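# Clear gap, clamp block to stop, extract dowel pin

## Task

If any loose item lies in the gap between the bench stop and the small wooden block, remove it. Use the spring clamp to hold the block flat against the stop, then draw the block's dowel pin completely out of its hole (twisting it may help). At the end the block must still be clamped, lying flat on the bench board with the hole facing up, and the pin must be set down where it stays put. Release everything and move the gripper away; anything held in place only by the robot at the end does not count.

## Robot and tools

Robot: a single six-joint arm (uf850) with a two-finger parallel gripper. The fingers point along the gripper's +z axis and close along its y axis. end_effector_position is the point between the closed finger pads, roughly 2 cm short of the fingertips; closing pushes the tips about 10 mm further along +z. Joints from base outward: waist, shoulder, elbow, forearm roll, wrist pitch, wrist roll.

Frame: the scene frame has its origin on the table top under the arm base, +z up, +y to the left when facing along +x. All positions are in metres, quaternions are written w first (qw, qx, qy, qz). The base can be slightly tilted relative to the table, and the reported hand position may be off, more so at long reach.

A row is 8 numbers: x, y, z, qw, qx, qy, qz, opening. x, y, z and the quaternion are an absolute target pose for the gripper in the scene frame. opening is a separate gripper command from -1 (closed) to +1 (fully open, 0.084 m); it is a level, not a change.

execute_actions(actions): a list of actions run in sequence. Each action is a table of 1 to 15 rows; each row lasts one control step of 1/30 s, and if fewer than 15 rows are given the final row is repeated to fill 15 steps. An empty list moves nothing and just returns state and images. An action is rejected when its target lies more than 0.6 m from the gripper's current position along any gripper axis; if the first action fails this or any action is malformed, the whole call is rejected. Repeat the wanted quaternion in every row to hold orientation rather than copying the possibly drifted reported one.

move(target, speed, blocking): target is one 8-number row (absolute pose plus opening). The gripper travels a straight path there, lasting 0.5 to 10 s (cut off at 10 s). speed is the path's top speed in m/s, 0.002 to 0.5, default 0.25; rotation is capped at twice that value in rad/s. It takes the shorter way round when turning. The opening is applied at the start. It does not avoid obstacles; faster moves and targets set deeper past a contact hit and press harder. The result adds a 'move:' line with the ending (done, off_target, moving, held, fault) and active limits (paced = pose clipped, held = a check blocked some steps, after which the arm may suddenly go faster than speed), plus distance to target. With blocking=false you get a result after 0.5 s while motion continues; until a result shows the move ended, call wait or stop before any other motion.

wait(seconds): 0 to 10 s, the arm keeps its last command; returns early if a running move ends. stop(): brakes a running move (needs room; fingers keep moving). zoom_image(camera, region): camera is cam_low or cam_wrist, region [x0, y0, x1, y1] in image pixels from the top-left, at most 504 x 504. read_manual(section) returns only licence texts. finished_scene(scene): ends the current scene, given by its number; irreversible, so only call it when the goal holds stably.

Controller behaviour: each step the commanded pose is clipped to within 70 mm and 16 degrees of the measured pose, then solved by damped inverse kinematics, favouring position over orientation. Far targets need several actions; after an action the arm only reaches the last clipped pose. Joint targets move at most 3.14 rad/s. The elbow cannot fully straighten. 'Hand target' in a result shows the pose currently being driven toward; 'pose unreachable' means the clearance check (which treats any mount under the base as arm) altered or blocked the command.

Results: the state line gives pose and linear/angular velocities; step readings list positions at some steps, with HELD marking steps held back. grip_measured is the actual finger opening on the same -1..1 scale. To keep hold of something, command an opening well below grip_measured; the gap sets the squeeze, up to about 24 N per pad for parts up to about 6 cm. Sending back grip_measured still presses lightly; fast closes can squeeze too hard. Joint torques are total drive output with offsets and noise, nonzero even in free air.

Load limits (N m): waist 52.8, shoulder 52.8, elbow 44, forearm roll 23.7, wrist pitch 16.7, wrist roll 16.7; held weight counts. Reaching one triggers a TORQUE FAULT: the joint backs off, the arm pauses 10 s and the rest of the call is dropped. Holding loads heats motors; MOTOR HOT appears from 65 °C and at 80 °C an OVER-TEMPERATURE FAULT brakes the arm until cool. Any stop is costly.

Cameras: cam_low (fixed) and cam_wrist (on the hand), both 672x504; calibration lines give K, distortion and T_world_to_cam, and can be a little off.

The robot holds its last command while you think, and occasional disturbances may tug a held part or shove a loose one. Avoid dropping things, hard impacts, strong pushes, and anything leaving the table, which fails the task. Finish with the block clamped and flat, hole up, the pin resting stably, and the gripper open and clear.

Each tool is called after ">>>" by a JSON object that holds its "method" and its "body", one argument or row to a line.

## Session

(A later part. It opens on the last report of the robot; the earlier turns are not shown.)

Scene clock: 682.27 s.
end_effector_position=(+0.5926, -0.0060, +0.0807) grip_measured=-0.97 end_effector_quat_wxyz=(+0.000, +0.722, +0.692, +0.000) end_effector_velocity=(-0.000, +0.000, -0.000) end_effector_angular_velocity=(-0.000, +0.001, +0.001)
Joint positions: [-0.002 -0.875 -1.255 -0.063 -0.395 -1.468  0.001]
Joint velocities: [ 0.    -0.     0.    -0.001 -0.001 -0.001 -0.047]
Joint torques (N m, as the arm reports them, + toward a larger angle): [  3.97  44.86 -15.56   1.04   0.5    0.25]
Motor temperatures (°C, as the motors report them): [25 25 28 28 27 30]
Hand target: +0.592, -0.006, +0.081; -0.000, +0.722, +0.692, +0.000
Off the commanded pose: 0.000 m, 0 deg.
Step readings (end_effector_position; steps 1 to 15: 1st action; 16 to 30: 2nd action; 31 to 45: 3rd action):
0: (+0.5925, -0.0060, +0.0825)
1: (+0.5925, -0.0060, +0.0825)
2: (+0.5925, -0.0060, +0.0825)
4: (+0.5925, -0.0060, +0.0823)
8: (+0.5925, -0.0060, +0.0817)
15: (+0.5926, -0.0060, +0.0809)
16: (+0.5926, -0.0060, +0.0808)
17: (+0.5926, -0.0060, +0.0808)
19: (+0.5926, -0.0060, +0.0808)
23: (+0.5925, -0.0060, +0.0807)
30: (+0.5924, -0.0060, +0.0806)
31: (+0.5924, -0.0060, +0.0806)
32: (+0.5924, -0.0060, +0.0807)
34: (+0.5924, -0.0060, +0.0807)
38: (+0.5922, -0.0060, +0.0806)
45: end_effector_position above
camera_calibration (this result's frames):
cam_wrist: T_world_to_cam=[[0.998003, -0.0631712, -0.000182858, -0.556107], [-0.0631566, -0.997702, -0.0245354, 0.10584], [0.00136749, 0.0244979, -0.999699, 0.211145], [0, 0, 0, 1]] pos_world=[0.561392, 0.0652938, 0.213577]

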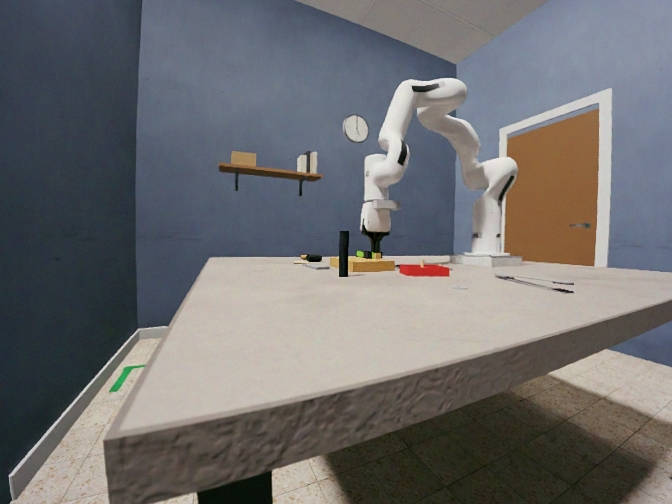

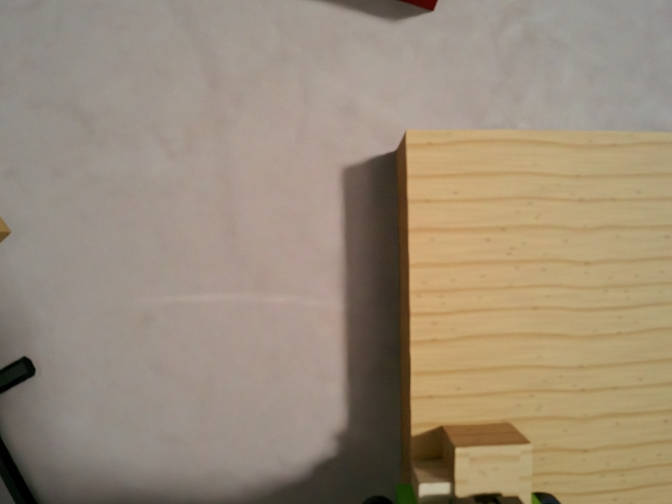

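>>> {"method": "move", "body": {
  "target": [0.5925,-0.006,0.105,0,0.72236,0.69151,0,-1],
  "speed": 0.05
}}

>>> {"method": "move", "body": {
  "target": [0.61,-0.09,0.20,0,0.72236,0.69151,0,-1],
  "speed": 0.2
}}

>>> {"method": "zoom_image", "body": {
  "camera": "cam_low",
  "region": [350, 236, 390, 266]
}}

Scene clock: 689.03 s.
end_effector_position=(+0.5923, -0.0060, +0.1047) grip_measured=-1.00 end_effector_quat_wxyz=(-0.000, +0.722, +0.692, -0.000) end_effector_velocity=(+0.000, +0.000, +0.002) end_effector_angular_velocity=(+0.000, -0.000, -0.001)
Joint positions: [-0.001 -0.83  -1.245 -0.058 -0.431 -1.472  0.   ]
Joint velocities: [ 0.     0.004  0.001  0.001 -0.003  0.     0.   ]
Joint torques (N m, as the arm reports them, + toward a larger angle): [  6.76  44.99 -15.43   0.38   0.36   0.3 ]
Motor temperatures (°C, as the motors report them): [25 25 28 28 27 30]
Hand target: +0.592, -0.006, +0.105; +0.000, +0.722, +0.692, -0.000
Off the commanded pose: 0.000 m, 0 deg.
move: done
camera_calibration (this result's frames):
cam_wrist: T_world_to_cam=[[0.998002, -0.0631812, -0.000547573, -0.555811], [-0.0631757, -0.997702, -0.0244809, 0.106414], [0.00100042, 0.0244665, -0.9997, 0.235368], [0, 0, 0, 1]] pos_world=[0.561188, 0.0652941, 0.237598]

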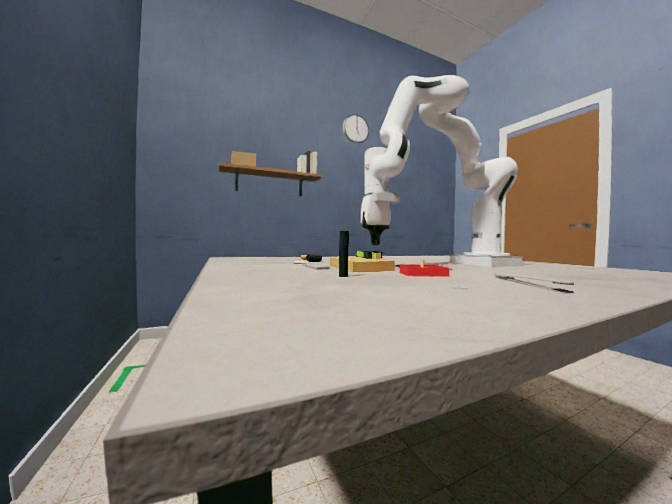

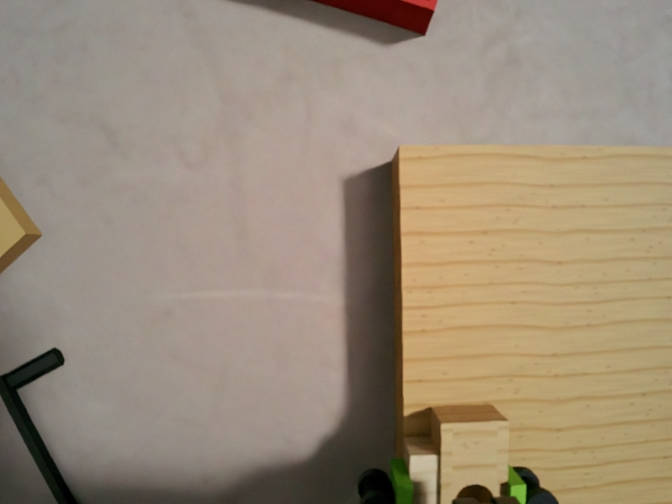

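Scene clock: 690.23 s.
end_effector_position=(+0.6092, -0.0901, +0.2000) grip_measured=-1.00 end_effector_quat_wxyz=(+0.000, +0.722, +0.692, -0.000) end_effector_velocity=(+0.001, -0.002, +0.002) end_effector_angular_velocity=(+0.000, -0.002, -0.001)
Joint positions: [-0.133 -0.711 -1.317 -0.046 -0.619 -1.619  0.   ]
Joint velocities: [-0.003  0.002 -0.003  0.001 -0.003 -0.003  0.   ]
Joint torques (N m, as the arm reports them, + toward a larger angle): [  6.37  42.32 -18.65   0.64   0.5    0.17]
Motor temperatures (°C, as the motors report them): [25 25 28 28 27 30]
Hand target: +0.609, -0.090, +0.200; +0.000, +0.722, +0.691, -0.000
Off the commanded pose: 0.001 m, 0 deg.
move: done
camera_calibration (this result's frames):
cam_wrist: T_world_to_cam=[[0.998002, -0.0631704, -0.000790412, -0.577885], [-0.0631713, -0.997719, -0.0238093, 0.0258122], [0.000715433, 0.0238117, -0.999716, 0.332712], [0, 0, 0, 1]] pos_world=[0.578123, -0.0186743, 0.332776]

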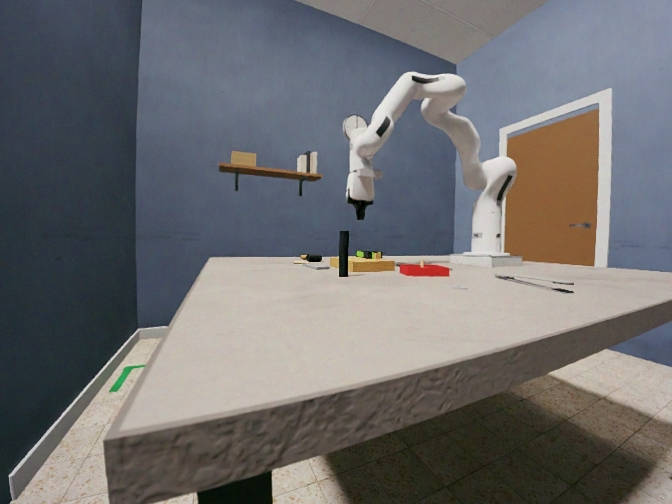

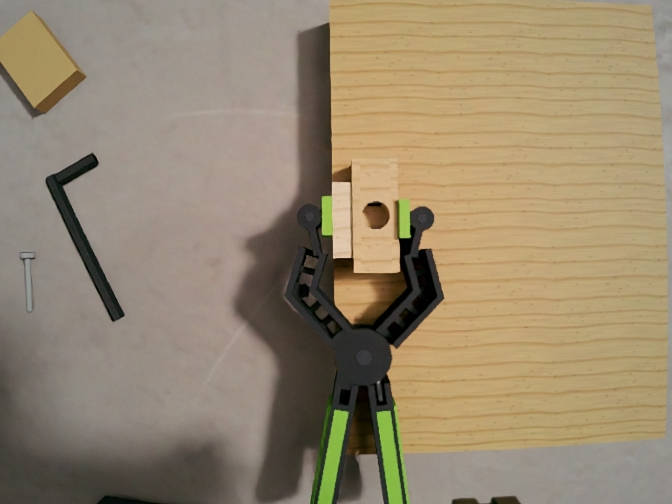

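Region (350, 236, 390, 266) of cam_low's 672x504 image, scaled by 12.600, with more detail than that image has; it fills the top 378 rows of this view, and the rest is white.

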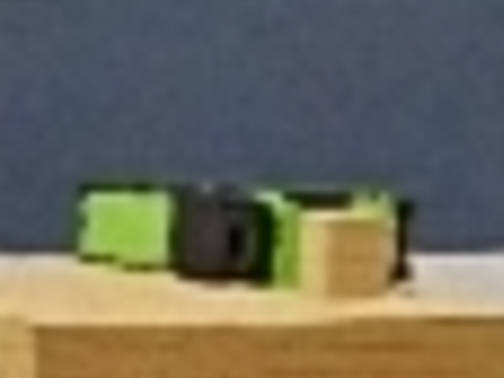

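>>> {"method": "zoom_image", "body": {
  "camera": "cam_wrist",
  "region": [290, 145, 450, 290]
}}

>>> {"method": "zoom_image", "body": {
  "camera": "cam_low",
  "region": [395, 250, 455, 285]
}}

Region (290, 145, 450, 290) of cam_wrist's 672x504 image, scaled by 3.150, with more detail than that image has; it fills the top 457 rows of this view, and the rest is white.

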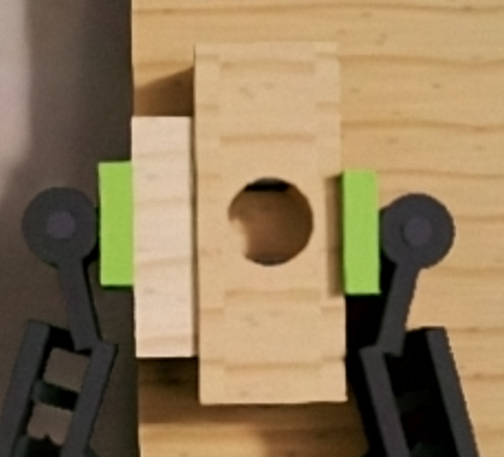

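Region (395, 250, 455, 285) of cam_low's 672x504 image, scaled by 8.400, with more detail than that image has; it fills the top 294 rows of this view, and the rest is white.

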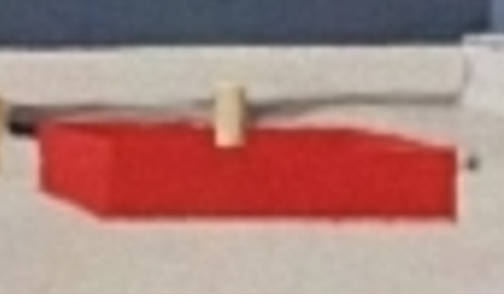

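The block is clamped flush against the stop and the pin is still in the tray, so I'm moving clear.

>>> {"method": "move", "body": {
  "target": [0.48,-0.06,0.34,0,0.72236,0.69151,0,0.5],
  "speed": 0.25
}}

Scene clock: 704.43 s.
end_effector_position=(+0.4795, -0.0599, +0.3394) grip_measured=+0.49 end_effector_quat_wxyz=(-0.000, +0.722, +0.691, -0.000) end_effector_velocity=(-0.001, +0.000, +0.002) end_effector_angular_velocity=(+0.000, -0.001, -0.001)
Joint positions: [-0.099 -0.23  -0.983 -0.037 -0.766 -1.596  0.065]
Joint velocities: [ 0.001  0.005  0.002  0.001 -0.002  0.001 -0.   ]
Joint torques (N m, as the arm reports them, + toward a larger angle): [  5.06  29.27 -20.66   0.61   0.43   0.05]
Motor temperatures (°C, as the motors report them): [25 25 28 28 27 30]
Hand target: +0.479, -0.060, +0.340; -0.000, +0.722, +0.691, +0.000
Off the commanded pose: 0.001 m, 0 deg.
move: done
camera_calibration (this result's frames):
cam_wrist: T_world_to_cam=[[0.997996, -0.0632799, -0.000645651, -0.44641], [-0.0632766, -0.997694, -0.0245641, 0.0513737], [0.000910252, 0.0245557, -0.999698, 0.471419], [0, 0, 0, 1]] pos_world=[0.448337, 0.0114304, 0.47225]

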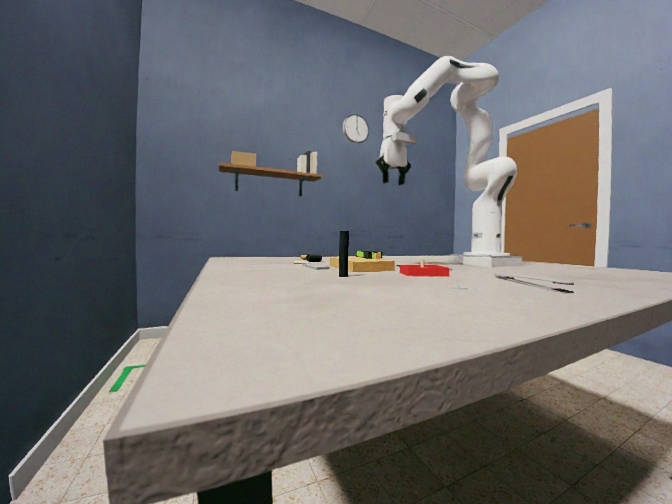

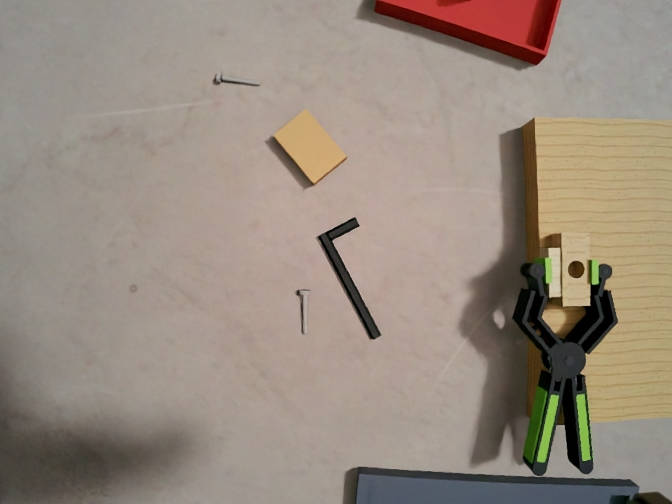

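>>> {"method": "finished_scene", "body": {
  "scene": 2
}}

The scene is finished: the task was done.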